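# Move blanking panel from work bench into empty shelf bay

## Task

Take the blanking panel off the work bench and set it so that all of it sits inside the empty bay of the parts shelving. Then open the gripper and pull the robot away. The panel must stay there on its own, without the robot supporting it. The robot must not tip over or finish leaning.

## Robot and tools

ROBOT. A Hello Robot Stretch 4, about 1.6 m tall. It has one arm. The omni-wheel base has a rim no more than 0.23 m from its origin. A lift rides up and down a mast, a telescoping arm reaches forward, a wrist has yaw, pitch and roll joints, and a two-finger gripper sits at the end. Now and then a loose object may get a brief outside shove.

FRAMES. Base frame: origin on the floor below the base centre, x ahead, y to the left, z up. hand_pose is reported in this frame and marks a point between the open fingertips. With all wrist joints at zero its axes line up with the base axes. The printed position may be slightly off. The odometry frame is the base frame as it was when the scene began. base_odometry counts wheel turns only, so slipping appears as travel. Heading runs from -3.142 to 3.142, with left positive.

execute_actions. Argument "actions" is a list holding a single action object, or an empty list to just read state and images. Optional "cameras" lists which images come back: head_camera, head_left_camera, head_right_camera, wrist_camera, or "all". Omitted or null means all; [] means none; an unknown name rejects the call. An action holds "base", "joints" or both, optionally with "pace" and "contact_limits". Alternatively it holds only "end_of_arm": "enable_torque", which re-powers any wrist or gripper motor that turned itself off; it then holds its current spot.
- "base" holds exactly one relative move, measured from where the base last reported itself: {"translate_m": d}, straight drive in metres, forward positive, -2 to 2; {"strafe_m": d}, sideways in metres, left positive, -2 to 2; {"rotate_rad": d}, turn in place in radians, counter-clockwise seen from above positive, -3.2 to 3.2.
- "joints" is a single object of absolute targets keyed by joint name (any subset): lift_m 0 to 1.2 m; arm_m 0 to 0.55 m extension; wrist_yaw_rad -1.134 to 4.276 (0 straight ahead, positive turns left, 3.14 stowed back, past 3.4 the arm may block it); wrist_pitch_rad -1.117 to 4.259 (0 level, 1.57 pointing down); wrist_roll_rad -1.117 to 4.259 (0 puts both fingers at equal height, positive is clockwise when viewed from behind the gripper); gripper_m -0.038 to 0.141, the fingertip gap in metres (negative means the fingers press together). A target outside a joint range is clipped and reported; any other bad value or unknown key rejects the call with no motion.
- "pace": "slow", "default", "fast" or "max". Base speed is 0.1/0.3/0.4/0.6 m/s and turn rate 1/2/3/4 rad/s respectively; with the lift above 0.2 these are reduced, down to 0.3 m/s and 1 rad/s at full height.
- "contact_limits": only {"arm_m": v}, v from 0 (gentlest) to 0.75 (firmest), default 0.5, setting how hard the arm may push before halting.
All motions in one action start together. A part left out of an action may still be chasing an earlier target. One action lasts at most 15 s. Unfolding at the start: lift_m 0.4 with wrist_yaw_rad 0 in one action.

wait: {"seconds": 0 to 10}; commands nothing and returns state and images.
zoom_image: {"camera": name, "region": [x0, y0, x1, y1]} in pixels of that camera's most recent full image, top-left origin, no more than 504 by 504.
finished_scene: {"scene": n}; closes the scene for good and reports success. The panel must be placed and stay placed.

RESULTS. base_status and joint_status tell how each motion ended: "done" (for the base, wheels turned the commanded amount even if slipping), "off_target" (resting away from target, maybe still pushing), "contact_stop_at_<key>" (hit something; that part may go slack), "limit_stop_at_<name>" such as own_body or tilt, "time_out", "torque_fault" (wrist or gripper motor went limp; send enable_torque). After a stop, further motion calls in the same reply are skipped. on_its_own covers things not commanded in this call; "held at" shows the held target, not the actual position. lidar_m: 12 distances in metres, 30-degree sectors counter-clockwise from straight ahead (4th left, 7th behind, 10th right); "-" means nothing seen or closer than 0.25 m; table tops register, thin legs and clear objects may not. wrist_depth_mm: a 7x7 grid, row by row from top left, of depths 100 to 2000 mm. turned_by_wheels vs turned_by_imu differing by more than about 0.1 rad suggests a collision or slip. base_tilt in degrees (forward, right) has a fixed bias up to about 1.5. motor_effort gives percent of max, peak in brackets; wheel positive pushes a right turn.

GRIPPING. Command a gap smaller than the object; going lower squeezes harder and pulls it inward. The reading and "done" do not prove a hold; a firm squeeze shows in gripper_m effort. Fingertips pressed on a surface can stick: raise the lift.

CAMERAS. head_camera sits atop the mast looking forward and down (turn the base to look around); head_left_camera and head_right_camera are fisheyes looking steeper, showing base and arm; wrist_camera looks along the fingers.

AVOID. Tipping: do not drive or turn with over 1 kg held and arm_m above 0.2, especially fast; steady pushes with a high gripper can tip it too. Tilt over 6 degrees freezes the robot. Wrist tilted up and rolled can trigger own_body stops. Avoid drops, slams, hard hits and strong pushes; let go and back away at the end.

Each tool is called after "Request:" by a JSON object that holds its "fn" and its "kwargs", one argument or row to a line.

## Session

Request:
{"fn": "execute_actions", "kwargs": {
  "actions": []
}}

Scene clock: 0.00 s.
base_odometry: x=+0.000 y=+0.000 heading=+0.000 (m, m, rad; odometry frame)
turned_by_wheels: +0.000 (rad since the last result)
turned_by_imu: +0.000 (rad since the last result)
base_tilt: forward=-0.1 right=+0.0 (deg)
lidar_m: 1.30 1.95 1.80 2.29 1.37 1.18 1.16 1.17 2.26 1.91 2.08 1.30
base_status: not commanded
joint_positions: lift_m=+0.273 arm_m=+0.001 wrist_yaw_rad=+3.205 wrist_pitch_rad=-0.008 wrist_roll_rad=+0.003 gripper_m=+0.057
joint_status: not commanded
motor_effort: lift_m=+20 arm_m=-2 wrist_yaw_rad=+1 wrist_pitch_rad=-6 wrist_roll_rad=+2 gripper_m=-2 wheel_0=+0 wheel_1=-1 wheel_2=-1 (%)
hand_pose: x=-0.1219 y=+0.0690 z=+0.4531 quat_wxyz=(-0.032, +0.004, +0.001, +0.999) (m; base frame)
wrist_depth_mm: - - 137 1366 1255 1182 1098 / - - 136 1397 1281 1160 1098 / - 106 135 1366 1255 1182 1098 / - 124 141 1366 1229 1160 1078 / 202 1464 1499 1366 1205 1160 1098 / 213 1397 194 1366 213 1138 1078 / 211 1025 1098 153 1078 1078 1042
pictures: head_camera, head_left_camera, head_right_camera, wrist_camera
Images, in order (width x height): head_camera 420x560, head_left_camera 420x672, head_right_camera 420x672, wrist_camera 616x392.

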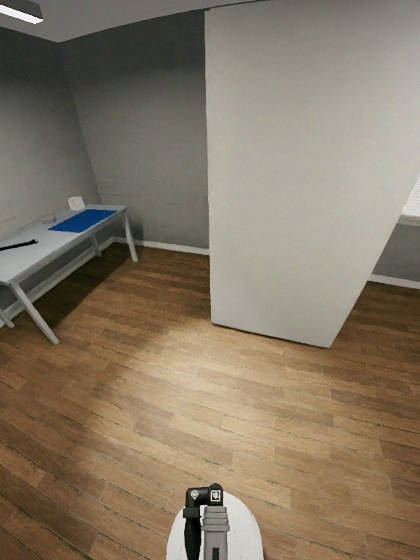

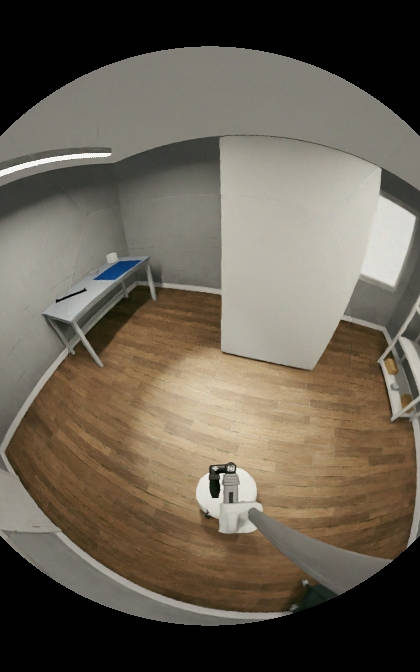

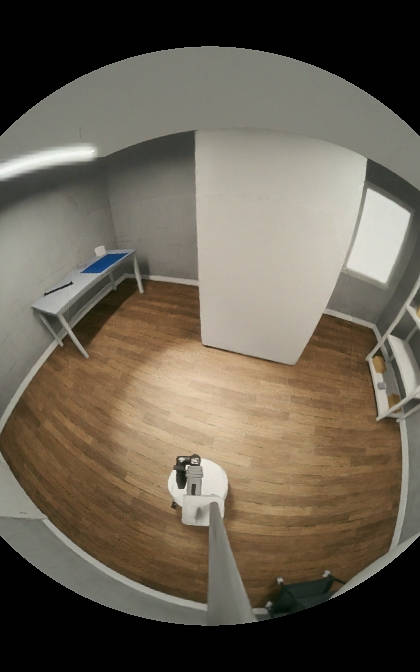

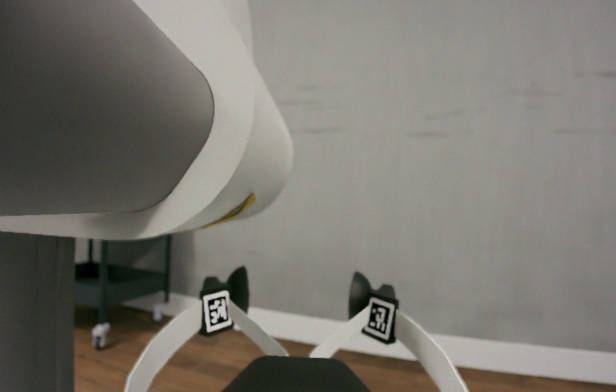

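Request:
{"fn": "execute_actions", "kwargs": {
  "actions": [
    {"base":{"rotate_rad":0.55},"joints":{"lift_m":0.85,"wrist_yaw_rad":0,"wrist_pitch_rad":0.5,"gripper_m":0.12},"pace":"fast"}
  ],
  "cameras": ["head_camera"]
}}

Request:
{"fn": "execute_actions", "kwargs": {
  "actions": [
    {"base":{"translate_m":1.4},"pace":"fast"}
  ],
  "cameras": ["head_camera"]
}}

Request:
{"fn": "execute_actions", "kwargs": {
  "actions": [
    {"base":{"rotate_rad":0.83},"pace":"fast"}
  ]
}}

Scene clock: 7.07 s.
base_odometry: x=+0.000 y=+0.000 heading=+0.549 (m, m, rad; odometry frame)
turned_by_wheels: +0.549 (rad since the last result)
turned_by_imu: +0.557 (rad since the last result)
base_tilt: forward=-0.1 right=-0.1 (deg)
lidar_m: 1.93 1.80 2.20 1.34 1.16 1.19 1.16 2.24 1.94 2.13 1.30 1.29
base_status: done
joint_positions: lift_m=+0.850 arm_m=+0.001 wrist_yaw_rad=+0.000 wrist_pitch_rad=+0.502 wrist_roll_rad=+0.003 gripper_m=+0.120
joint_status: all done
motor_effort: lift_m=+23(26) arm_m=-1(1) wrist_yaw_rad=-1(5) wrist_pitch_rad=-5(5) wrist_roll_rad=+2(1) gripper_m=+0(3) wheel_0=-2(11) wheel_1=-2(8) wheel_2=-5(14) (%)
hand_pose: x=+0.4244 y=-0.0873 z=+0.8892 quat_wxyz=(+0.969, +0.001, +0.248, +0.000) (m; base frame)
wrist_depth_mm: 1808 - - - - - 1808 / 1921 1708 - - - - 904 / - - - - - - 931 / - - - - - - 946 / 1537 1661 1618 1661 1756 1537 991 / 1281 1255 1255 1397 220 1205 1042 / 1118 1118 1182 149 1182 1160 1078
pictures: head_camera
Images, in order (width x height): head_camera 420x560.

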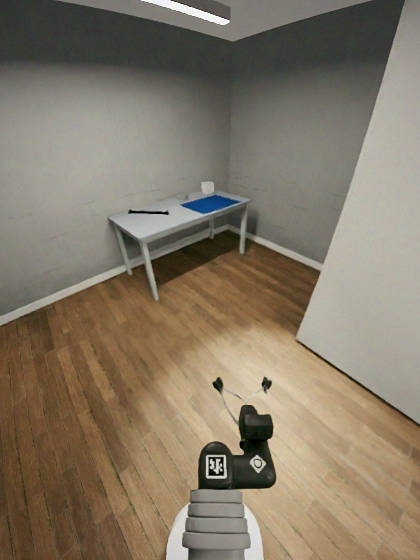

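Scene clock: 12.03 s.
base_odometry: x=+1.194 y=+0.731 heading=+0.550 (m, m, rad; odometry frame)
turned_by_wheels: +0.000 (rad since the last result)
turned_by_imu: -0.005 (rad since the last result)
base_tilt: forward=-0.1 right=-0.1 (deg)
lidar_m: 0.73 0.62 0.61 1.73 2.10 2.11 2.57 2.82 0.71 0.68 1.34 1.28
base_status: done
joint_positions: lift_m=+0.850 arm_m=+0.001 wrist_yaw_rad=+0.000 wrist_pitch_rad=+0.502 wrist_roll_rad=+0.003 gripper_m=+0.120
joint_status: not commanded
motor_effort: lift_m=+22(23) arm_m=-2(1) wrist_yaw_rad=+0(0) wrist_pitch_rad=-6(6) wrist_roll_rad=+2(2) gripper_m=+0(0) wheel_0=+3(9) wheel_1=+3(7) wheel_2=-2(16) (%)
hand_pose: x=+0.4244 y=-0.0874 z=+0.8893 quat_wxyz=(+0.969, +0.001, +0.248, +0.000) (m; base frame)
wrist_depth_mm: 1008 1138 1308 1618 1499 1229 1078 / 1025 1118 1255 1308 1499 1281 1098 / 759 778 788 854 1098 1366 1160 / 554 597 715 1921 1618 1366 1182 / 539 1397 1576 1708 1576 1499 1281 / 1229 1205 1255 1397 220 1366 1308 / 1118 1098 1182 149 1205 1160 1229
pictures: head_camera
Images, in order (width x height): head_camera 420x560.

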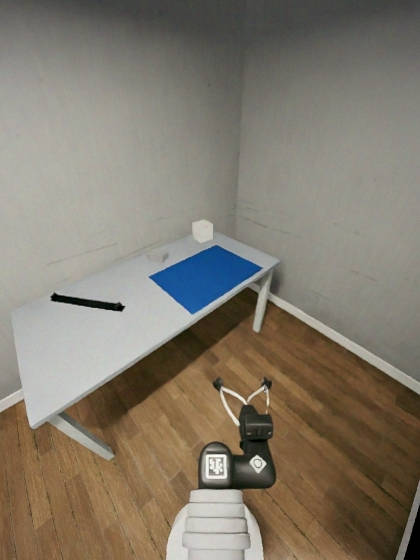

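Scene clock: 13.60 s.
base_odometry: x=+1.194 y=+0.731 heading=+1.379 (m, m, rad; odometry frame)
turned_by_wheels: +0.829 (rad since the last result)
turned_by_imu: +0.844 (rad since the last result)
base_tilt: forward=-0.1 right=-0.1 (deg)
lidar_m: 0.62 0.68 2.16 2.08 2.26 2.73 1.09 0.69 0.97 1.56 0.87 0.65
base_status: done
joint_positions: lift_m=+0.850 arm_m=+0.001 wrist_yaw_rad=+0.000 wrist_pitch_rad=+0.502 wrist_roll_rad=+0.003 gripper_m=+0.120
joint_status: not commanded
motor_effort: lift_m=+22(22) arm_m=-1(1) wrist_yaw_rad=+0(0) wrist_pitch_rad=-6(5) wrist_roll_rad=+2(2) gripper_m=-1(1) wheel_0=-2(10) wheel_1=-2(7) wheel_2=-4(12) (%)
hand_pose: x=+0.4244 y=-0.0874 z=+0.8893 quat_wxyz=(+0.969, +0.001, +0.248, +0.000) (m; base frame)
wrist_depth_mm: 1182 1138 1118 1078 1060 1042 1008 / 1281 1255 1182 1118 1138 1098 1078 / 1336 1308 798 820 842 878 931 / 1464 564 585 597 609 621 647 / 1537 559 508 512 496 504 492 / 1308 1255 1255 1366 221 1336 1366 / 1138 1098 1160 149 1182 1182 1205
pictures: head_camera, head_left_camera, head_right_camera, wrist_camera
Images, in order (width x height): head_camera 420x560, head_left_camera 420x672, head_right_camera 420x672, wrist_camera 616x392.

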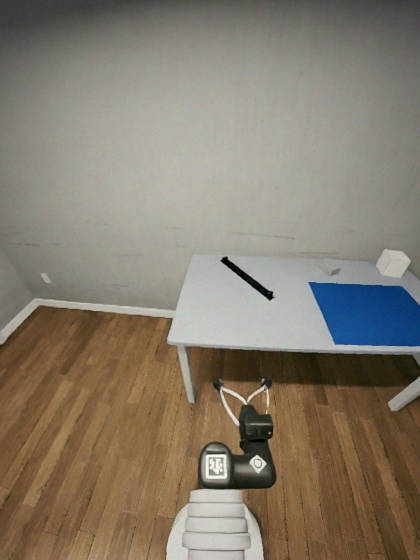

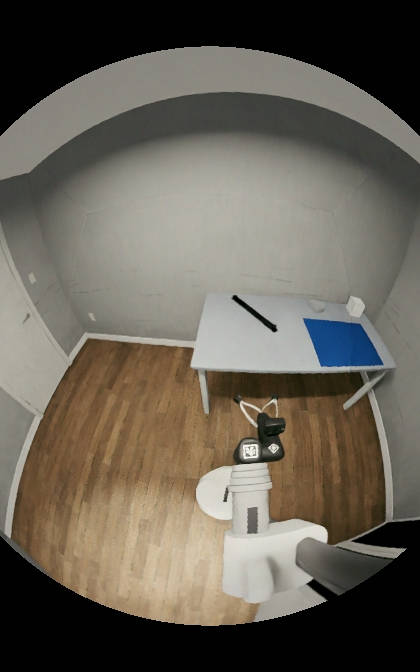

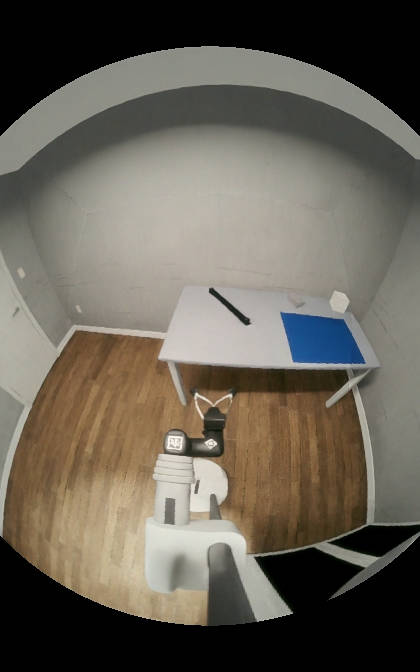

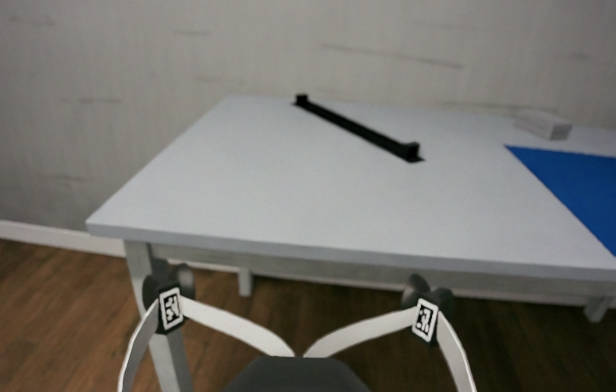

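Request:
{"fn": "zoom_image", "kwargs": {
  "camera": "wrist_camera",
  "region": [270,70,450,190]
}}

Request:
{"fn": "zoom_image", "kwargs": {
  "camera": "head_camera",
  "region": [200,240,300,320]
}}

Region (270, 70, 450, 190) of wrist_camera's 616x392 image, scaled by 2.800.

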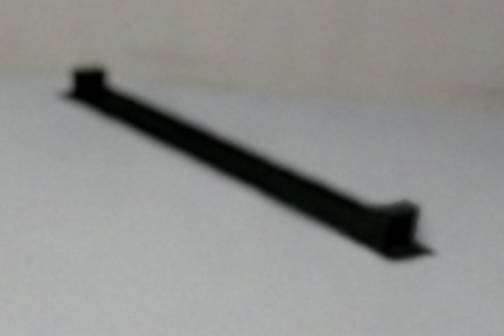

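Region (200, 240, 300, 320) of head_camera's 420x560 image, scaled by 5.040, with more detail than that image has; it fills the top 403 rows of this view, and the rest is white.

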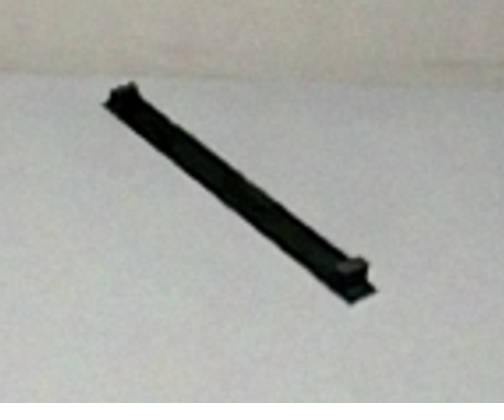

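Request:
{"fn": "execute_actions", "kwargs": {
  "actions": [
    {"base":{"translate_m":0.33},"joints":{"lift_m":0.95,"arm_m":0.4,"wrist_yaw_rad":0.5,"wrist_pitch_rad":1.2},"pace":"fast"}
  ],
  "cameras": []
}}

Request:
{"fn": "execute_actions", "kwargs": {
  "actions": [
    {"base":{"strafe_m":-0.18},"pace":"fast"}
  ],
  "cameras": ["head_camera","wrist_camera"]
}}

Scene clock: 33.13 s.
base_odometry: x=+1.257 y=+1.055 heading=+1.379 (m, m, rad; odometry frame)
turned_by_wheels: +0.000 (rad since the last result)
turned_by_imu: -0.003 (rad since the last result)
base_tilt: forward=+0.0 right=+0.0 (deg)
lidar_m: 0.30 0.33 1.75 2.05 2.26 2.82 1.22 1.01 1.45 1.01 0.43 0.33
base_status: done
joint_positions: lift_m=+0.950 arm_m=+0.399 wrist_yaw_rad=+0.500 wrist_pitch_rad=+1.201 wrist_roll_rad=+0.003 gripper_m=+0.120
joint_status: all done
motor_effort: lift_m=+22(28) arm_m=+5(6) wrist_yaw_rad=+0(6) wrist_pitch_rad=-2(3) wrist_roll_rad=+3(3) gripper_m=-1(1) wheel_0=+2(10) wheel_1=+2(6) wheel_2=-4(17) (%)
hand_pose: x=+0.7036 y=-0.0267 z=+0.8591 quat_wxyz=(+0.800, -0.139, +0.548, +0.204) (m; base frame)
wrist_depth_mm: 1366 1281 904 421 433 445 433 / 1281 1281 394 397 402 399 413 / 1182 1160 368 373 373 379 387 / 1118 342 347 349 353 355 357 / 324 325 329 332 330 332 338 / 304 298 304 314 220 314 315 / 290 291 294 149 300 297 300
pictures: none
No camera images: the call's "cameras" was empty. Leave "cameras" out to get every camera's image.

Scene clock: 34.83 s.
base_odometry: x=+1.433 y=+1.020 heading=+1.379 (m, m, rad; odometry frame)
turned_by_wheels: +0.000 (rad since the last result)
turned_by_imu: +0.000 (rad since the last result)
base_tilt: forward=+0.0 right=+0.0 (deg)
lidar_m: 0.28 0.31 0.47 2.22 2.42 2.96 0.95 0.97 1.47 0.96 0.42 0.30
base_status: done
joint_positions: lift_m=+0.950 arm_m=+0.399 wrist_yaw_rad=+0.500 wrist_pitch_rad=+1.201 wrist_roll_rad=+0.003 gripper_m=+0.120
joint_status: not commanded
motor_effort: lift_m=+23(23) arm_m=+4(5) wrist_yaw_rad=+0(0) wrist_pitch_rad=-2(2) wrist_roll_rad=+2(2) gripper_m=+0(1) wheel_0=+0(11) wheel_1=-2(12) wheel_2=+0(3) (%)
hand_pose: x=+0.7036 y=-0.0267 z=+0.8591 quat_wxyz=(+0.800, -0.139, +0.548, +0.203) (m; base frame)
wrist_depth_mm: 1366 418 421 418 430 442 410 / 389 392 392 397 402 404 421 / 366 366 368 370 370 377 384 / 338 342 347 349 353 353 359 / 322 324 330 330 329 338 336 / 303 300 304 314 221 317 317 / 290 289 294 149 298 298 306
pictures: head_camera, wrist_camera
Images, in order (width x height): head_camera 420x560, wrist_camera 616x392.

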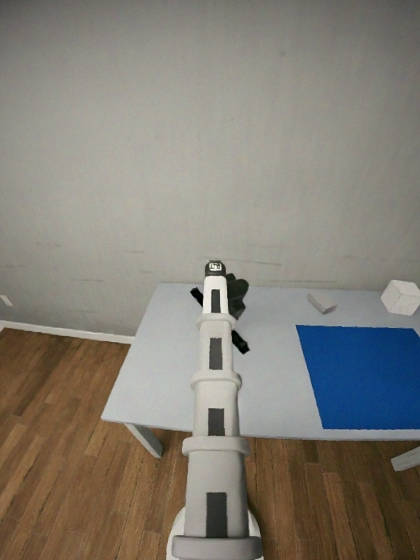

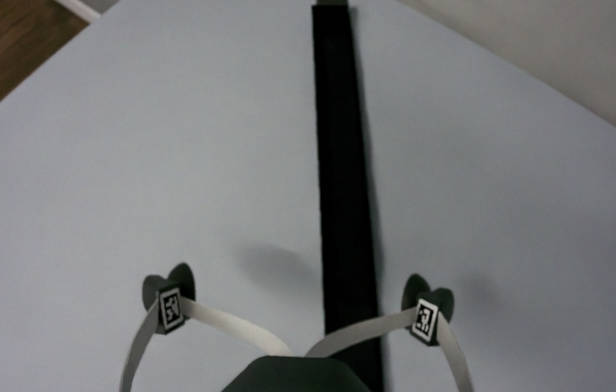

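Request:
{"fn": "execute_actions", "kwargs": {
  "actions": [
    {"joints":{"lift_m":0.89,"arm_m":0.49,"gripper_m":0.075}}
  ],
  "cameras": ["head_right_camera","wrist_camera"]
}}

Request:
{"fn": "execute_actions", "kwargs": {
  "actions": [
    {"joints":{"lift_m":0.865},"pace":"slow"}
  ],
  "cameras": ["wrist_camera"]
}}

Scene clock: 39.73 s.
base_odometry: x=+1.433 y=+1.020 heading=+1.379 (m, m, rad; odometry frame)
turned_by_wheels: +0.000 (rad since the last result)
turned_by_imu: -0.002 (rad since the last result)
base_tilt: forward=+0.0 right=+0.0 (deg)
lidar_m: 0.28 0.31 0.48 2.24 2.44 2.96 0.97 1.00 1.46 0.96 0.41 0.28
base_status: not commanded
joint_positions: lift_m=+0.890 arm_m=+0.489 wrist_yaw_rad=+0.500 wrist_pitch_rad=+1.201 wrist_roll_rad=+0.003 gripper_m=+0.075
joint_status: all done
motor_effort: lift_m=+18(22) arm_m=+5(5) wrist_yaw_rad=+0(0) wrist_pitch_rad=-2(2) wrist_roll_rad=+2(2) gripper_m=-2(3) wheel_0=+0(0) wheel_1=-2(2) wheel_2=+0(0) (%)
hand_pose: x=+0.7935 y=-0.0267 z=+0.7995 quat_wxyz=(+0.800, -0.139, +0.548, +0.203) (m; base frame)
wrist_depth_mm: 338 343 343 340 351 362 329 / 319 319 319 320 329 332 355 / 296 300 301 301 307 309 312 / 277 282 285 282 289 290 293 / 262 265 267 267 271 274 276 / 248 251 196 254 217 259 258 / 237 237 241 150 243 247 248
pictures: head_right_camera, wrist_camera
Images, in order (width x height): head_right_camera 420x672, wrist_camera 616x392.

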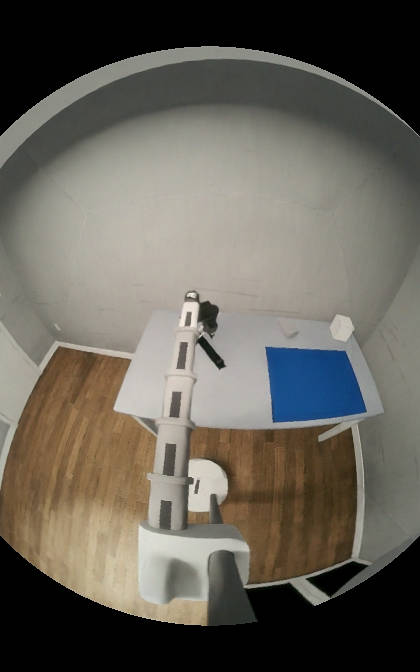

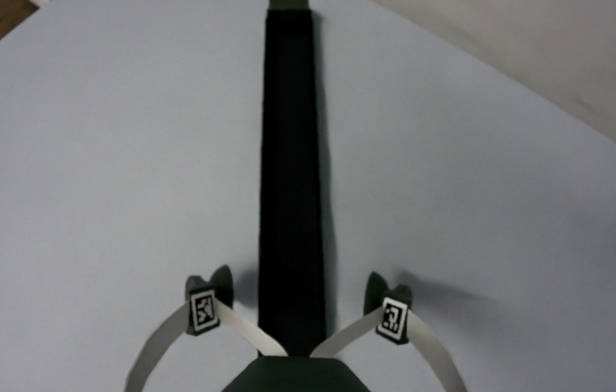

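Scene clock: 40.73 s.
base_odometry: x=+1.433 y=+1.020 heading=+1.379 (m, m, rad; odometry frame)
turned_by_wheels: +0.000 (rad since the last result)
turned_by_imu: +0.000 (rad since the last result)
base_tilt: forward=-0.1 right=+0.1 (deg)
lidar_m: 0.29 0.33 0.48 2.24 2.42 2.95 0.97 0.99 1.47 0.95 0.38 0.32
base_status: not commanded
joint_positions: lift_m=+0.866 arm_m=+0.489 wrist_yaw_rad=+0.498 wrist_pitch_rad=+1.200 wrist_roll_rad=+0.003 gripper_m=+0.075
joint_status: all done
motor_effort: lift_m=+6(21) arm_m=+4(5) wrist_yaw_rad=+5(5) wrist_pitch_rad=+1(2) wrist_roll_rad=+2(2) gripper_m=-3(2) wheel_0=+0(0) wheel_1=-2(2) wheel_2=+0(0) (%)
hand_pose: x=+0.7937 y=-0.0268 z=+0.7755 quat_wxyz=(+0.800, -0.138, +0.547, +0.203) (m; base frame)
wrist_depth_mm: 315 320 324 324 334 351 327 / 298 300 301 303 312 314 342 / 277 279 283 283 290 293 296 / 260 263 265 267 271 274 276 / 245 250 250 251 254 258 260 / 231 234 208 236 213 245 245 / 221 220 225 159 228 231 234
pictures: wrist_camera
Images, in order (width x height): wrist_camera 616x392.

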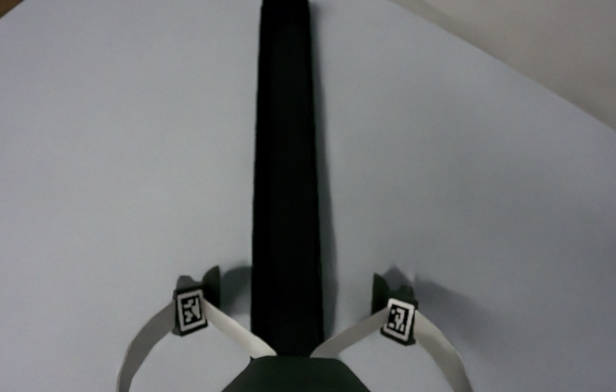

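Touching; ease up and close.

Request:
{"fn": "execute_actions", "kwargs": {
  "actions": [
    {"joints":{"lift_m":0.876},"pace":"slow"}
  ],
  "cameras": []
}}

Request:
{"fn": "execute_actions", "kwargs": {
  "actions": [
    {"joints":{"gripper_m":0.0},"pace":"slow"}
  ],
  "cameras": ["wrist_camera"]
}}

Request:
{"fn": "execute_actions", "kwargs": {
  "actions": [
    {"joints":{"lift_m":0.93},"pace":"slow"}
  ],
  "cameras": ["wrist_camera","head_right_camera"]
}}

Scene clock: 45.70 s.
base_odometry: x=+1.433 y=+1.020 heading=+1.379 (m, m, rad; odometry frame)
turned_by_wheels: +0.000 (rad since the last result)
turned_by_imu: -0.001 (rad since the last result)
base_tilt: forward=-0.1 right=-0.1 (deg)
lidar_m: 0.27 0.31 0.48 2.24 2.42 2.94 0.96 0.99 1.47 0.93 0.41 0.32
base_status: not commanded
joint_positions: lift_m=+0.876 arm_m=+0.489 wrist_yaw_rad=+0.499 wrist_pitch_rad=+1.200 wrist_roll_rad=+0.003 gripper_m=+0.075
joint_status: all done
motor_effort: lift_m=+23(24) arm_m=+5(4) wrist_yaw_rad=+2(5) wrist_pitch_rad=+0(1) wrist_roll_rad=+2(2) gripper_m=-3(3) wheel_0=+0(0) wheel_1=-2(2) wheel_2=+0(0) (%)
hand_pose: x=+0.7936 y=-0.0267 z=+0.7851 quat_wxyz=(+0.800, -0.139, +0.548, +0.203) (m; base frame)
wrist_depth_mm: 319 325 325 322 332 351 329 / 301 301 304 304 312 315 340 / 282 281 285 287 290 294 298 / 264 265 267 268 273 276 278 / 249 251 253 254 258 260 262 / 235 237 195 240 215 246 246 / 224 224 228 150 230 233 235
pictures: none
No camera images: the call's "cameras" was empty. Leave "cameras" out to get every camera's image.

Scene clock: 48.57 s.
base_odometry: x=+1.433 y=+1.020 heading=+1.379 (m, m, rad; odometry frame)
turned_by_wheels: +0.000 (rad since the last result)
turned_by_imu: -0.001 (rad since the last result)
base_tilt: forward=+0.0 right=+0.0 (deg)
lidar_m: 0.27 0.31 0.48 2.25 2.44 2.98 0.96 0.99 1.45 0.95 0.42 0.31
base_status: not commanded
joint_positions: lift_m=+0.876 arm_m=+0.489 wrist_yaw_rad=+0.500 wrist_pitch_rad=+1.201 wrist_roll_rad=+0.003 gripper_m=+0.001
joint_status: all done
motor_effort: lift_m=+23(22) arm_m=+5(5) wrist_yaw_rad=+2(3) wrist_pitch_rad=-3(3) wrist_roll_rad=+2(2) gripper_m=-22(23) wheel_0=+0(0) wheel_1=-2(2) wheel_2=+0(0) (%)
hand_pose: x=+0.7934 y=-0.0268 z=+0.7851 quat_wxyz=(+0.800, -0.139, +0.548, +0.203) (m; base frame)
wrist_depth_mm: 320 324 324 317 332 353 329 / 298 300 303 300 309 312 340 / 278 283 283 278 289 291 296 / 264 264 267 256 273 274 278 / 248 250 254 244 256 259 260 / 234 236 190 229 211 245 246 / 224 223 227 221 228 229 235
pictures: wrist_camera
Images, in order (width x height): wrist_camera 616x392.

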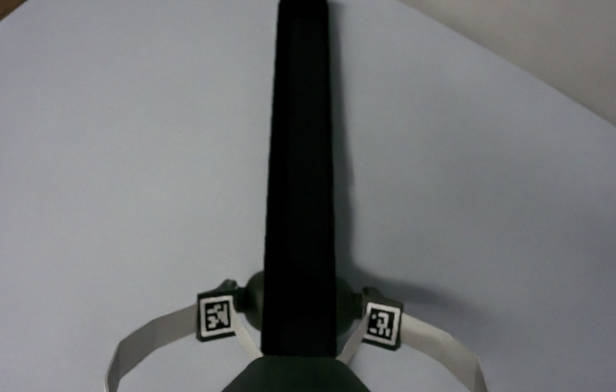

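Scene clock: 49.90 s.
base_odometry: x=+1.433 y=+1.020 heading=+1.379 (m, m, rad; odometry frame)
turned_by_wheels: +0.000 (rad since the last result)
turned_by_imu: +0.000 (rad since the last result)
base_tilt: forward=+0.0 right=+0.1 (deg)
lidar_m: 0.29 0.30 0.47 2.23 2.44 2.98 0.95 1.00 1.47 0.92 0.42 0.31
base_status: not commanded
joint_positions: lift_m=+0.930 arm_m=+0.489 wrist_yaw_rad=+0.500 wrist_pitch_rad=+1.201 wrist_roll_rad=+0.003 gripper_m=+0.001
joint_status: all done
motor_effort: lift_m=+24(23) arm_m=+4(4) wrist_yaw_rad=+1(2) wrist_pitch_rad=-3(4) wrist_roll_rad=+2(2) gripper_m=-23(23) wheel_0=+0(0) wheel_1=-2(2) wheel_2=+0(0) (%)
hand_pose: x=+0.7934 y=-0.0268 z=+0.8389 quat_wxyz=(+0.800, -0.139, +0.548, +0.203) (m; base frame)
wrist_depth_mm: 392 389 392 317 418 368 327 / 364 366 366 303 377 394 364 / 338 342 343 279 353 351 364 / 320 322 325 255 330 332 338 / 301 304 307 244 314 315 315 / 285 287 189 228 212 297 298 / 272 268 274 220 274 281 285
pictures: head_right_camera, wrist_camera
Images, in order (width x height): head_right_camera 420x672, wrist_camera 616x392.

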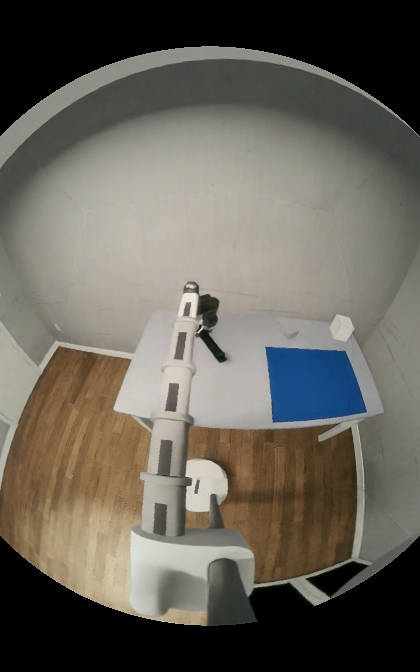

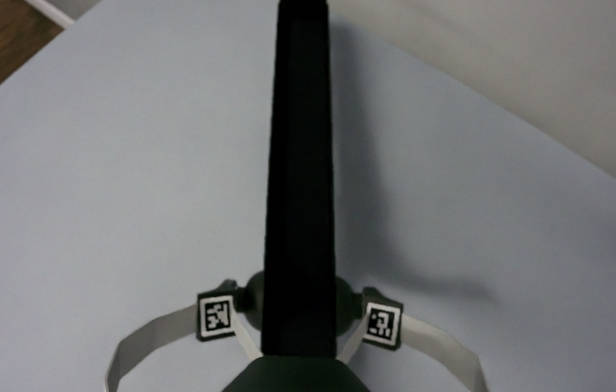

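Request:
{"fn": "execute_actions", "kwargs": {
  "actions": [
    {"base":{"translate_m":-0.3},"joints":{"arm_m":0.1,"wrist_yaw_rad":1.57}}
  ],
  "cameras": []
}}

Request:
{"fn": "execute_actions", "kwargs": {
  "actions": [
    {"base":{"strafe_m":0.6}}
  ],
  "cameras": []
}}

Request:
{"fn": "execute_actions", "kwargs": {
  "actions": [
    {"base":{"rotate_rad":3.09},"pace":"slow"}
  ],
  "cameras": ["head_camera"]
}}

Request:
{"fn": "execute_actions", "kwargs": {
  "actions": [
    {"base":{"translate_m":1.8}}
  ]
}}

Scene clock: 58.30 s.
base_odometry: x=+1.376 y=+0.726 heading=+1.379 (m, m, rad; odometry frame)
turned_by_wheels: +0.000 (rad since the last result)
turned_by_imu: -0.001 (rad since the last result)
base_tilt: forward=-0.2 right=+0.0 (deg)
lidar_m: 0.31 0.38 0.46 2.25 2.47 3.00 0.66 0.68 1.07 1.41 0.82 0.37
base_status: done
joint_positions: lift_m=+0.930 arm_m=+0.101 wrist_yaw_rad=+1.570 wrist_pitch_rad=+1.201 wrist_roll_rad=+0.003 gripper_m=+0.001
joint_status: all done
motor_effort: lift_m=+23(24) arm_m=-5(6) wrist_yaw_rad=+1(7) wrist_pitch_rad=-4(4) wrist_roll_rad=+1(2) gripper_m=-23(22) wheel_0=-3(9) wheel_1=-3(11) wheel_2=+4(14) (%)
hand_pose: x=+0.3593 y=+0.1041 z=+0.8390 quat_wxyz=(+0.584, -0.399, +0.401, +0.583) (m; base frame)
wrist_depth_mm: 1336 1366 1336 317 1366 1397 1397 / 1255 1281 1308 304 1308 1308 410 / 1205 1182 1205 278 1229 1205 418 / 1118 1118 1160 256 1138 741 1138 / 1025 1042 1078 244 1078 1078 1078 / 991 798 190 228 211 1042 1008 / 759 750 778 220 946 976 976
pictures: none
No camera images: the call's "cameras" was empty. Leave "cameras" out to get every camera's image.

Scene clock: 61.63 s.
base_odometry: x=+0.787 y=+0.841 heading=+1.379 (m, m, rad; odometry frame)
turned_by_wheels: +0.000 (rad since the last result)
turned_by_imu: -0.003 (rad since the last result)
base_tilt: forward=-0.1 right=+0.0 (deg)
lidar_m: 0.33 0.38 0.45 1.68 1.82 2.31 2.92 1.05 1.03 2.03 0.87 0.33
base_status: done
joint_positions: lift_m=+0.930 arm_m=+0.101 wrist_yaw_rad=+1.570 wrist_pitch_rad=+1.201 wrist_roll_rad=+0.003 gripper_m=+0.001
joint_status: not commanded
motor_effort: lift_m=+23(23) arm_m=-5(5) wrist_yaw_rad=+1(0) wrist_pitch_rad=-4(4) wrist_roll_rad=+2(2) gripper_m=-22(23) wheel_0=-1(8) wheel_1=+2(9) wheel_2=+0(3) (%)
hand_pose: x=+0.3593 y=+0.1041 z=+0.8390 quat_wxyz=(+0.584, -0.399, +0.401, +0.583) (m; base frame)
wrist_depth_mm: 1366 1336 1366 317 1397 1464 1464 / 1281 1308 1255 303 1281 1308 1336 / 1182 1205 1182 279 1205 1229 1255 / 1098 1118 1138 256 1138 1160 1160 / 1042 1042 1042 245 1060 1098 1098 / 991 788 190 228 213 1025 1025 / 768 759 788 220 960 991 991
pictures: none
No camera images: the call's "cameras" was empty. Leave "cameras" out to get every camera's image.

Scene clock: 66.00 s.
base_odometry: x=+0.787 y=+0.841 heading=-1.816 (m, m, rad; odometry frame)
turned_by_wheels: +3.089 (rad since the last result)
turned_by_imu: +3.143 (rad since the last result)
base_tilt: forward=+0.0 right=+0.0 (deg)
lidar_m: 0.33 0.37 0.44 2.00 0.90 0.64 0.65 1.53 1.75 1.66 1.82 0.34
base_status: done
joint_positions: lift_m=+0.930 arm_m=+0.101 wrist_yaw_rad=+1.570 wrist_pitch_rad=+1.201 wrist_roll_rad=+0.003 gripper_m=+0.001
joint_status: not commanded
motor_effort: lift_m=+22(22) arm_m=-5(5) wrist_yaw_rad=+0(1) wrist_pitch_rad=-4(4) wrist_roll_rad=+3(2) gripper_m=-23(22) wheel_0=-2(7) wheel_1=-3(6) wheel_2=-7(11) (%)
hand_pose: x=+0.3593 y=+0.1041 z=+0.8390 quat_wxyz=(+0.584, -0.399, +0.401, +0.583) (m; base frame)
wrist_depth_mm: 1366 1366 1397 319 1281 831 820 / 1255 1308 1308 303 1182 991 976 / 1205 1205 1205 278 1205 1229 1182 / 1098 1078 1118 256 1138 1138 1160 / 1042 1060 1060 244 1098 1078 1098 / 991 820 189 228 212 1025 1008 / 759 768 778 220 960 976 991
pictures: head_camera
Images, in order (width x height): head_camera 420x560.

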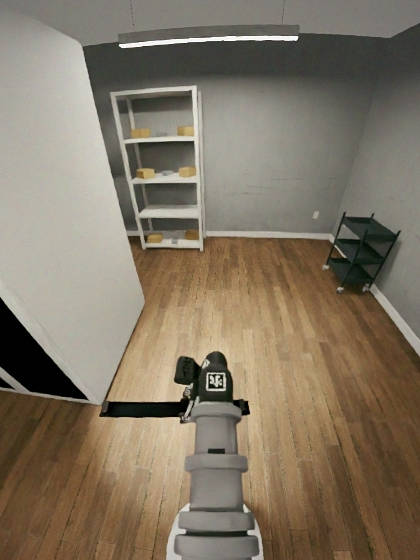

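Scene clock: 73.47 s.
base_odometry: x=+0.351 y=-0.906 heading=-1.815 (m, m, rad; odometry frame)
turned_by_wheels: +0.000 (rad since the last result)
turned_by_imu: -0.007 (rad since the last result)
base_tilt: forward=+0.0 right=-0.1 (deg)
lidar_m: 0.32 0.37 0.45 0.73 0.73 1.09 3.15 2.47 1.88 1.38 1.45 0.36
base_status: done
joint_positions: lift_m=+0.930 arm_m=+0.101 wrist_yaw_rad=+1.570 wrist_pitch_rad=+1.201 wrist_roll_rad=+0.003 gripper_m=+0.001
joint_status: not commanded
motor_effort: lift_m=+23(22) arm_m=-4(5) wrist_yaw_rad=+0(1) wrist_pitch_rad=-4(4) wrist_roll_rad=+2(1) gripper_m=-22(24) wheel_0=+4(7) wheel_1=+3(6) wheel_2=-4(15) (%)
hand_pose: x=+0.3592 y=+0.1041 z=+0.8390 quat_wxyz=(+0.584, -0.399, +0.401, +0.583) (m; base frame)
wrist_depth_mm: 866 931 1336 319 1397 1464 1397 / 1042 1078 1255 303 1308 1281 1118 / 1182 1182 1205 277 1205 1205 1182 / 1118 1138 1118 255 1160 1138 1060 / 1060 1042 1078 244 1118 1060 1025 / 991 798 190 228 211 1025 1025 / 759 741 788 220 976 976 976
pictures: head_camera, head_left_camera, head_right_camera, wrist_camera
Images, in order (width x height): head_camera 420x560, head_left_camera 420x672, head_right_camera 420x672, wrist_camera 616x392.

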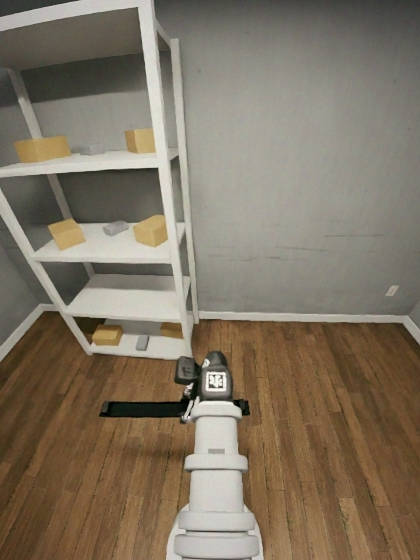

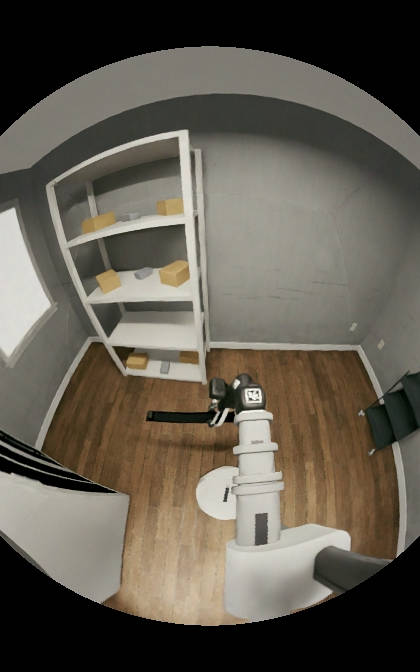

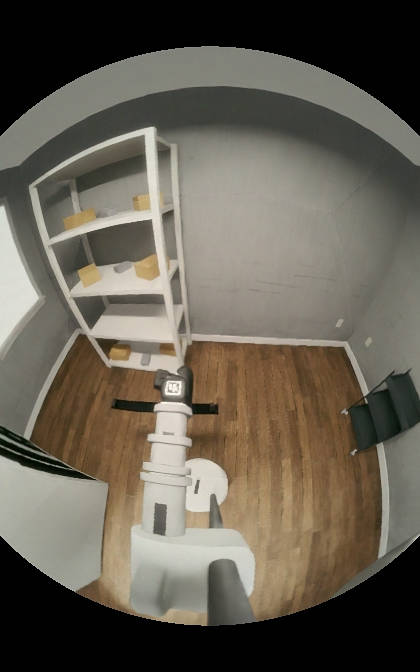

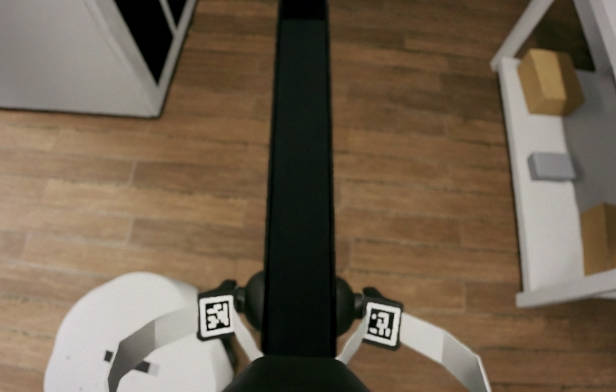

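Request:
{"fn": "execute_actions", "kwargs": {
  "actions": [
    {"base":{"translate_m":0.38},"joints":{"lift_m":0.66}}
  ],
  "cameras": []
}}

Request:
{"fn": "execute_actions", "kwargs": {
  "actions": [
    {"base":{"strafe_m":0.4},"joints":{"arm_m":0.2}}
  ]
}}

Scene clock: 79.57 s.
base_odometry: x=+0.259 y=-1.274 heading=-1.815 (m, m, rad; odometry frame)
turned_by_wheels: +0.000 (rad since the last result)
turned_by_imu: -0.003 (rad since the last result)
base_tilt: forward=+0.0 right=-0.1 (deg)
lidar_m: 0.30 0.38 0.47 1.77 0.87 1.05 3.58 2.51 1.88 1.37 1.50 0.37
base_status: done
joint_positions: lift_m=+0.660 arm_m=+0.101 wrist_yaw_rad=+1.570 wrist_pitch_rad=+1.202 wrist_roll_rad=+0.003 gripper_m=+0.001
joint_status: all done
motor_effort: lift_m=+18(19) arm_m=-5(5) wrist_yaw_rad=+0(1) wrist_pitch_rad=-4(4) wrist_roll_rad=+2(2) gripper_m=-22(22) wheel_0=+2(8) wheel_1=+2(6) wheel_2=-3(15) (%)
hand_pose: x=+0.3592 y=+0.1041 z=+0.5693 quat_wxyz=(+0.584, -0.399, +0.401, +0.583) (m; base frame)
wrist_depth_mm: 991 1042 1025 319 1042 931 946 / 946 946 960 303 960 891 891 / 891 904 904 278 904 820 842 / 831 854 842 256 866 788 683 / 585 788 809 243 809 597 554 / 544 539 190 229 211 768 768 / 517 512 621 220 715 732 741
pictures: none
No camera images: the call's "cameras" was empty. Leave "cameras" out to get every camera's image.

Scene clock: 82.23 s.
base_odometry: x=+0.647 y=-1.371 heading=-1.815 (m, m, rad; odometry frame)
turned_by_wheels: +0.000 (rad since the last result)
turned_by_imu: -0.002 (rad since the last result)
base_tilt: forward=-0.2 right=-0.2 (deg)
lidar_m: 0.43 0.45 0.93 1.46 0.68 0.56 1.43 3.06 2.33 1.80 1.51 0.62
base_status: done
joint_positions: lift_m=+0.660 arm_m=+0.199 wrist_yaw_rad=+1.570 wrist_pitch_rad=+1.201 wrist_roll_rad=+0.003 gripper_m=+0.001
joint_status: all done
motor_effort: lift_m=+19(19) arm_m=+4(6) wrist_yaw_rad=+0(0) wrist_pitch_rad=-4(4) wrist_roll_rad=+3(2) gripper_m=-22(22) wheel_0=+0(12) wheel_1=+2(10) wheel_2=+0(3) (%)
hand_pose: x=+0.4576 y=+0.1041 z=+0.5693 quat_wxyz=(+0.584, -0.399, +0.401, +0.583) (m; base frame)
wrist_depth_mm: 1008 1025 1025 319 1025 1025 359 / 960 931 946 303 946 750 334 / 904 904 891 278 866 715 312 / 831 831 842 256 809 778 293 / 585 788 809 244 759 741 277 / 539 574 190 229 211 699 262 / 517 521 723 220 654 621 253
pictures: head_camera, head_left_camera, head_right_camera, wrist_camera
Images, in order (width x height): head_camera 420x560, head_left_camera 420x672, head_right_camera 420x672, wrist_camera 616x392.

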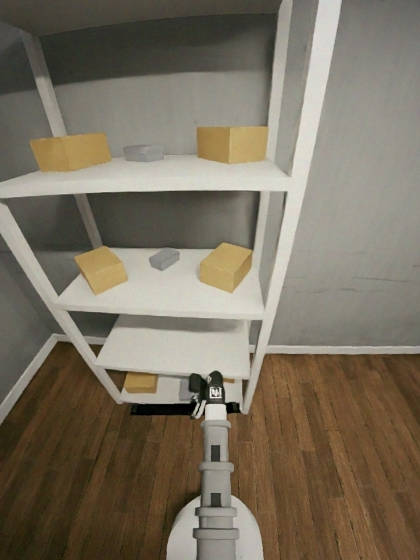

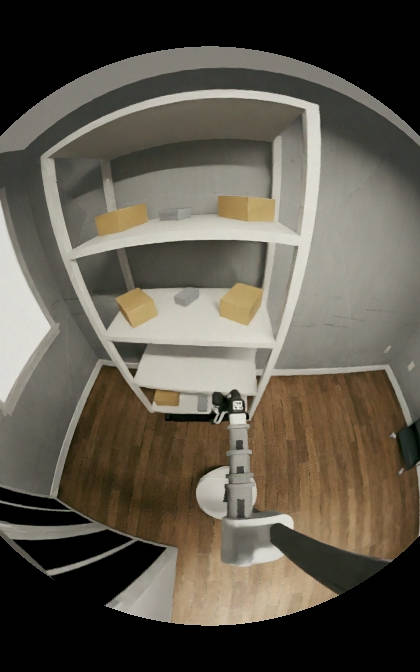

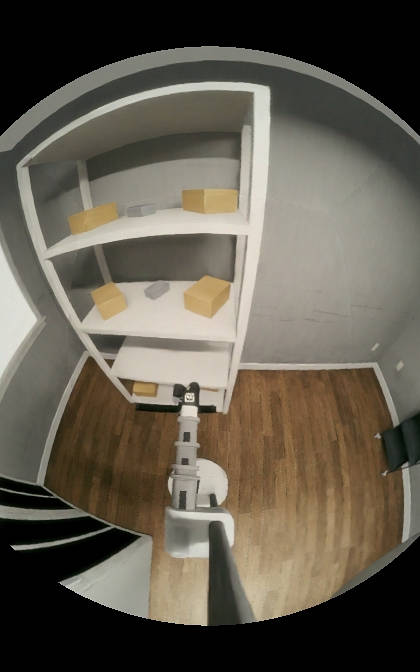

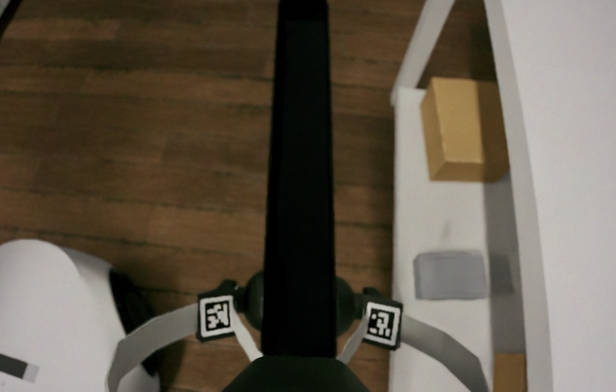

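Request:
{"fn": "execute_actions", "kwargs": {
  "actions": [
    {"base":{"strafe_m":0.05},"joints":{"arm_m":0.48},"pace":"slow","contact_limits":{"arm_m":0.15}}
  ],
  "cameras": ["head_camera","wrist_camera"]
}}

Scene clock: 88.93 s.
base_odometry: x=+0.696 y=-1.383 heading=-1.815 (m, m, rad; odometry frame)
turned_by_wheels: +0.000 (rad since the last result)
turned_by_imu: -0.003 (rad since the last result)
base_tilt: forward=-0.1 right=+0.0 (deg)
lidar_m: 0.58 0.65 1.45 1.41 0.68 0.54 1.19 3.12 2.34 1.84 1.52 0.63
base_status: done
joint_positions: lift_m=+0.660 arm_m=+0.479 wrist_yaw_rad=+1.570 wrist_pitch_rad=+1.201 wrist_roll_rad=+0.003 gripper_m=+0.001
joint_status: all done
motor_effort: lift_m=+19(19) arm_m=+5(5) wrist_yaw_rad=+0(1) wrist_pitch_rad=-3(4) wrist_roll_rad=+2(2) gripper_m=-23(23) wheel_0=-3(6) wheel_1=+3(11) wheel_2=+0(1) (%)
contact_limits: arm_m 0.15
hand_pose: x=+0.7375 y=+0.1041 z=+0.5693 quat_wxyz=(+0.584, -0.399, +0.401, +0.583) (m; base frame)
wrist_depth_mm: 991 1008 1008 315 349 353 357 / 946 946 330 303 327 327 334 / 878 891 304 278 306 306 312 / 831 854 283 255 287 289 290 / 788 798 266 244 270 272 273 / 750 750 190 229 213 256 258 / 715 236 239 220 239 242 245
pictures: head_camera, wrist_camera
Images, in order (width x height): head_camera 420x560, wrist_camera 616x392.

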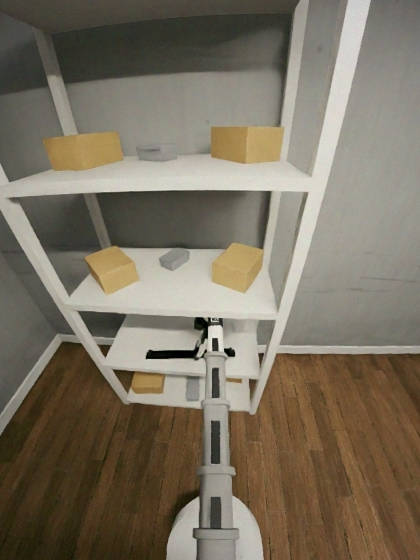

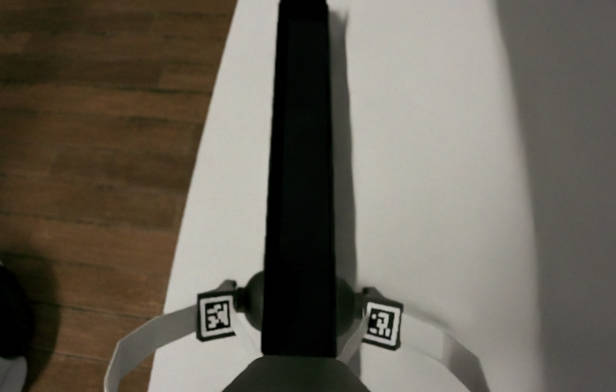

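Request:
{"fn": "execute_actions", "kwargs": {
  "actions": [
    {"joints":{"arm_m":0.545,"lift_m":0.651},"pace":"slow","contact_limits":{"arm_m":0.15}}
  ],
  "cameras": []
}}

Request:
{"fn": "execute_actions", "kwargs": {
  "actions": [
    {"joints":{"gripper_m":0.09}}
  ],
  "cameras": []
}}

Request:
{"fn": "execute_actions", "kwargs": {
  "actions": [
    {"joints":{"wrist_pitch_rad":0.8,"lift_m":0.66}}
  ],
  "cameras": ["wrist_camera"]
}}

Request:
{"fn": "execute_actions", "kwargs": {
  "actions": [
    {"joints":{"arm_m":0},"pace":"fast"}
  ],
  "cameras": ["head_camera"]
}}

Scene clock: 97.87 s.
base_odometry: x=+0.696 y=-1.383 heading=-1.815 (m, m, rad; odometry frame)
turned_by_wheels: +0.000 (rad since the last result)
turned_by_imu: -0.002 (rad since the last result)
base_tilt: forward=+0.0 right=+0.0 (deg)
lidar_m: 0.58 0.65 1.47 1.40 0.68 0.55 1.18 3.12 2.34 1.84 1.51 0.62
base_status: not commanded
joint_positions: lift_m=+0.651 arm_m=+0.544 wrist_yaw_rad=+1.570 wrist_pitch_rad=+1.201 wrist_roll_rad=+0.003 gripper_m=+0.001
joint_status: all done
motor_effort: lift_m=+18(24) arm_m=+5(5) wrist_yaw_rad=+1(1) wrist_pitch_rad=-4(4) wrist_roll_rad=+2(1) gripper_m=-22(22) wheel_0=-4(4) wheel_1=+3(3) wheel_2=+0(0) (%)
contact_limits: arm_m 0.15
hand_pose: x=+0.8025 y=+0.1041 z=+0.5604 quat_wxyz=(+0.584, -0.399, +0.401, +0.583) (m; base frame)
wrist_depth_mm: 976 976 330 319 338 343 345 / 931 917 307 303 312 320 322 / 878 290 290 278 296 298 298 / 820 271 272 256 277 277 282 / 778 255 257 244 260 263 264 / 715 241 190 229 211 248 251 / 231 224 231 221 232 233 238
pictures: none
No camera images: the call's "cameras" was empty. Leave "cameras" out to get every camera's image.

Scene clock: 99.57 s.
base_odometry: x=+0.696 y=-1.383 heading=-1.815 (m, m, rad; odometry frame)
turned_by_wheels: +0.000 (rad since the last result)
turned_by_imu: -0.001 (rad since the last result)
base_tilt: forward=+0.0 right=+0.0 (deg)
lidar_m: 0.58 0.63 1.45 1.39 0.69 0.55 1.18 3.11 2.37 1.84 1.51 0.61
base_status: not commanded
joint_positions: lift_m=+0.651 arm_m=+0.544 wrist_yaw_rad=+1.570 wrist_pitch_rad=+1.201 wrist_roll_rad=+0.003 gripper_m=+0.090
joint_status: all done
motor_effort: lift_m=+18(18) arm_m=+5(5) wrist_yaw_rad=+1(1) wrist_pitch_rad=-3(4) wrist_roll_rad=+1(2) gripper_m=-1(25) wheel_0=-3(3) wheel_1=+4(3) wheel_2=+0(0) (%)
hand_pose: x=+0.8025 y=+0.1041 z=+0.5604 quat_wxyz=(+0.584, -0.399, +0.401, +0.583) (m; base frame)
wrist_depth_mm: 991 991 330 329 336 345 345 / 960 904 310 310 315 320 324 / 866 293 289 289 294 300 301 / 831 270 273 272 278 279 281 / 768 255 256 257 260 264 264 / 732 241 200 244 213 248 249 / 232 227 233 150 235 235 237
pictures: none
No camera images: the call's "cameras" was empty. Leave "cameras" out to get every camera's image.

Scene clock: 100.37 s.
base_odometry: x=+0.696 y=-1.383 heading=-1.815 (m, m, rad; odometry frame)
turned_by_wheels: +0.000 (rad since the last result)
turned_by_imu: +0.000 (rad since the last result)
base_tilt: forward=+0.0 right=+0.0 (deg)
lidar_m: 0.59 0.65 1.43 1.40 0.68 0.56 1.19 3.10 2.36 1.85 1.50 0.64
base_status: not commanded
joint_positions: lift_m=+0.660 arm_m=+0.544 wrist_yaw_rad=+1.570 wrist_pitch_rad=+0.802 wrist_roll_rad=+0.003 gripper_m=+0.090
joint_status: all done
motor_effort: lift_m=+23(24) arm_m=+5(4) wrist_yaw_rad=+1(1) wrist_pitch_rad=-5(6) wrist_roll_rad=+1(3) gripper_m=-1(2) wheel_0=-4(3) wheel_1=+3(3) wheel_2=+0(0) (%)
hand_pose: x=+0.8026 y=+0.2005 z=+0.6307 quat_wxyz=(+0.652, -0.275, +0.277, +0.650) (m; base frame)
wrist_depth_mm: 1430 1366 1308 1281 1255 768 477 / 1499 1464 1397 1397 1366 759 504 / 1308 1255 492 484 500 512 492 / 1098 1118 410 404 424 427 449 / 946 946 357 357 364 370 370 / 831 325 200 317 215 325 324 / 768 277 286 150 287 290 297
pictures: wrist_camera
Images, in order (width x height): wrist_camera 616x392.

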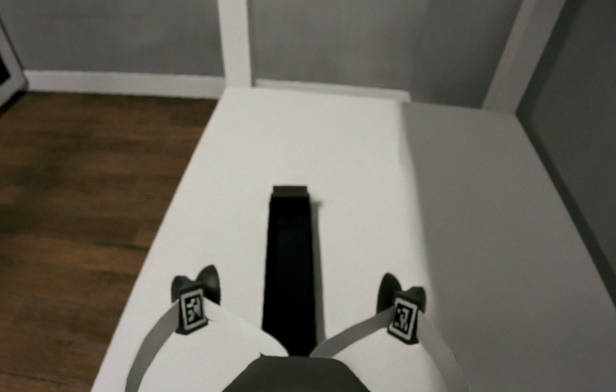

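Scene clock: 102.57 s.
base_odometry: x=+0.696 y=-1.383 heading=-1.815 (m, m, rad; odometry frame)
turned_by_wheels: +0.000 (rad since the last result)
turned_by_imu: -0.001 (rad since the last result)
base_tilt: forward=-0.2 right=-0.1 (deg)
lidar_m: 0.58 0.64 1.46 1.40 0.68 0.57 1.15 3.09 2.35 1.83 1.53 0.62
base_status: not commanded
joint_positions: lift_m=+0.660 arm_m=+0.001 wrist_yaw_rad=+1.570 wrist_pitch_rad=+0.802 wrist_roll_rad=+0.003 gripper_m=+0.090
joint_status: all done
motor_effort: lift_m=+23(23) arm_m=-5(5) wrist_yaw_rad=+0(1) wrist_pitch_rad=-5(5) wrist_roll_rad=+2(2) gripper_m=-2(1) wheel_0=-3(3) wheel_1=+4(3) wheel_2=+0(0) (%)
hand_pose: x=+0.2597 y=+0.2006 z=+0.6307 quat_wxyz=(+0.652, -0.275, +0.277, +0.650) (m; base frame)
wrist_depth_mm: 976 1336 1336 1366 1308 1255 1281 / 1008 1366 1464 1499 1464 1397 1281 / 1025 1308 1336 1308 1397 1430 615 / 1060 1138 1118 1160 1160 1138 1160 / 960 976 1025 991 1008 976 1042 / 866 854 200 878 214 831 715 / 778 759 798 150 798 732 707
pictures: head_camera
Images, in order (width x height): head_camera 420x560.

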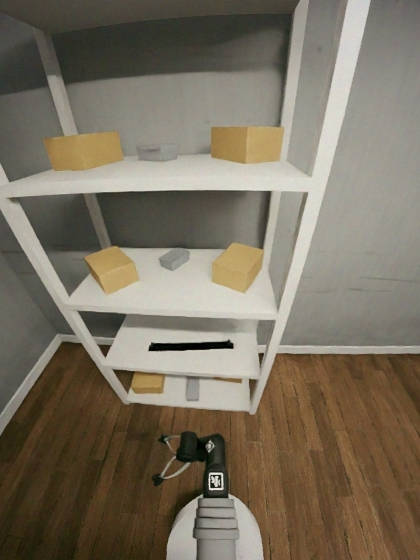

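Request:
{"fn": "finished_scene", "kwargs": {
  "scene": 1
}}

The scene is finished: the task was done.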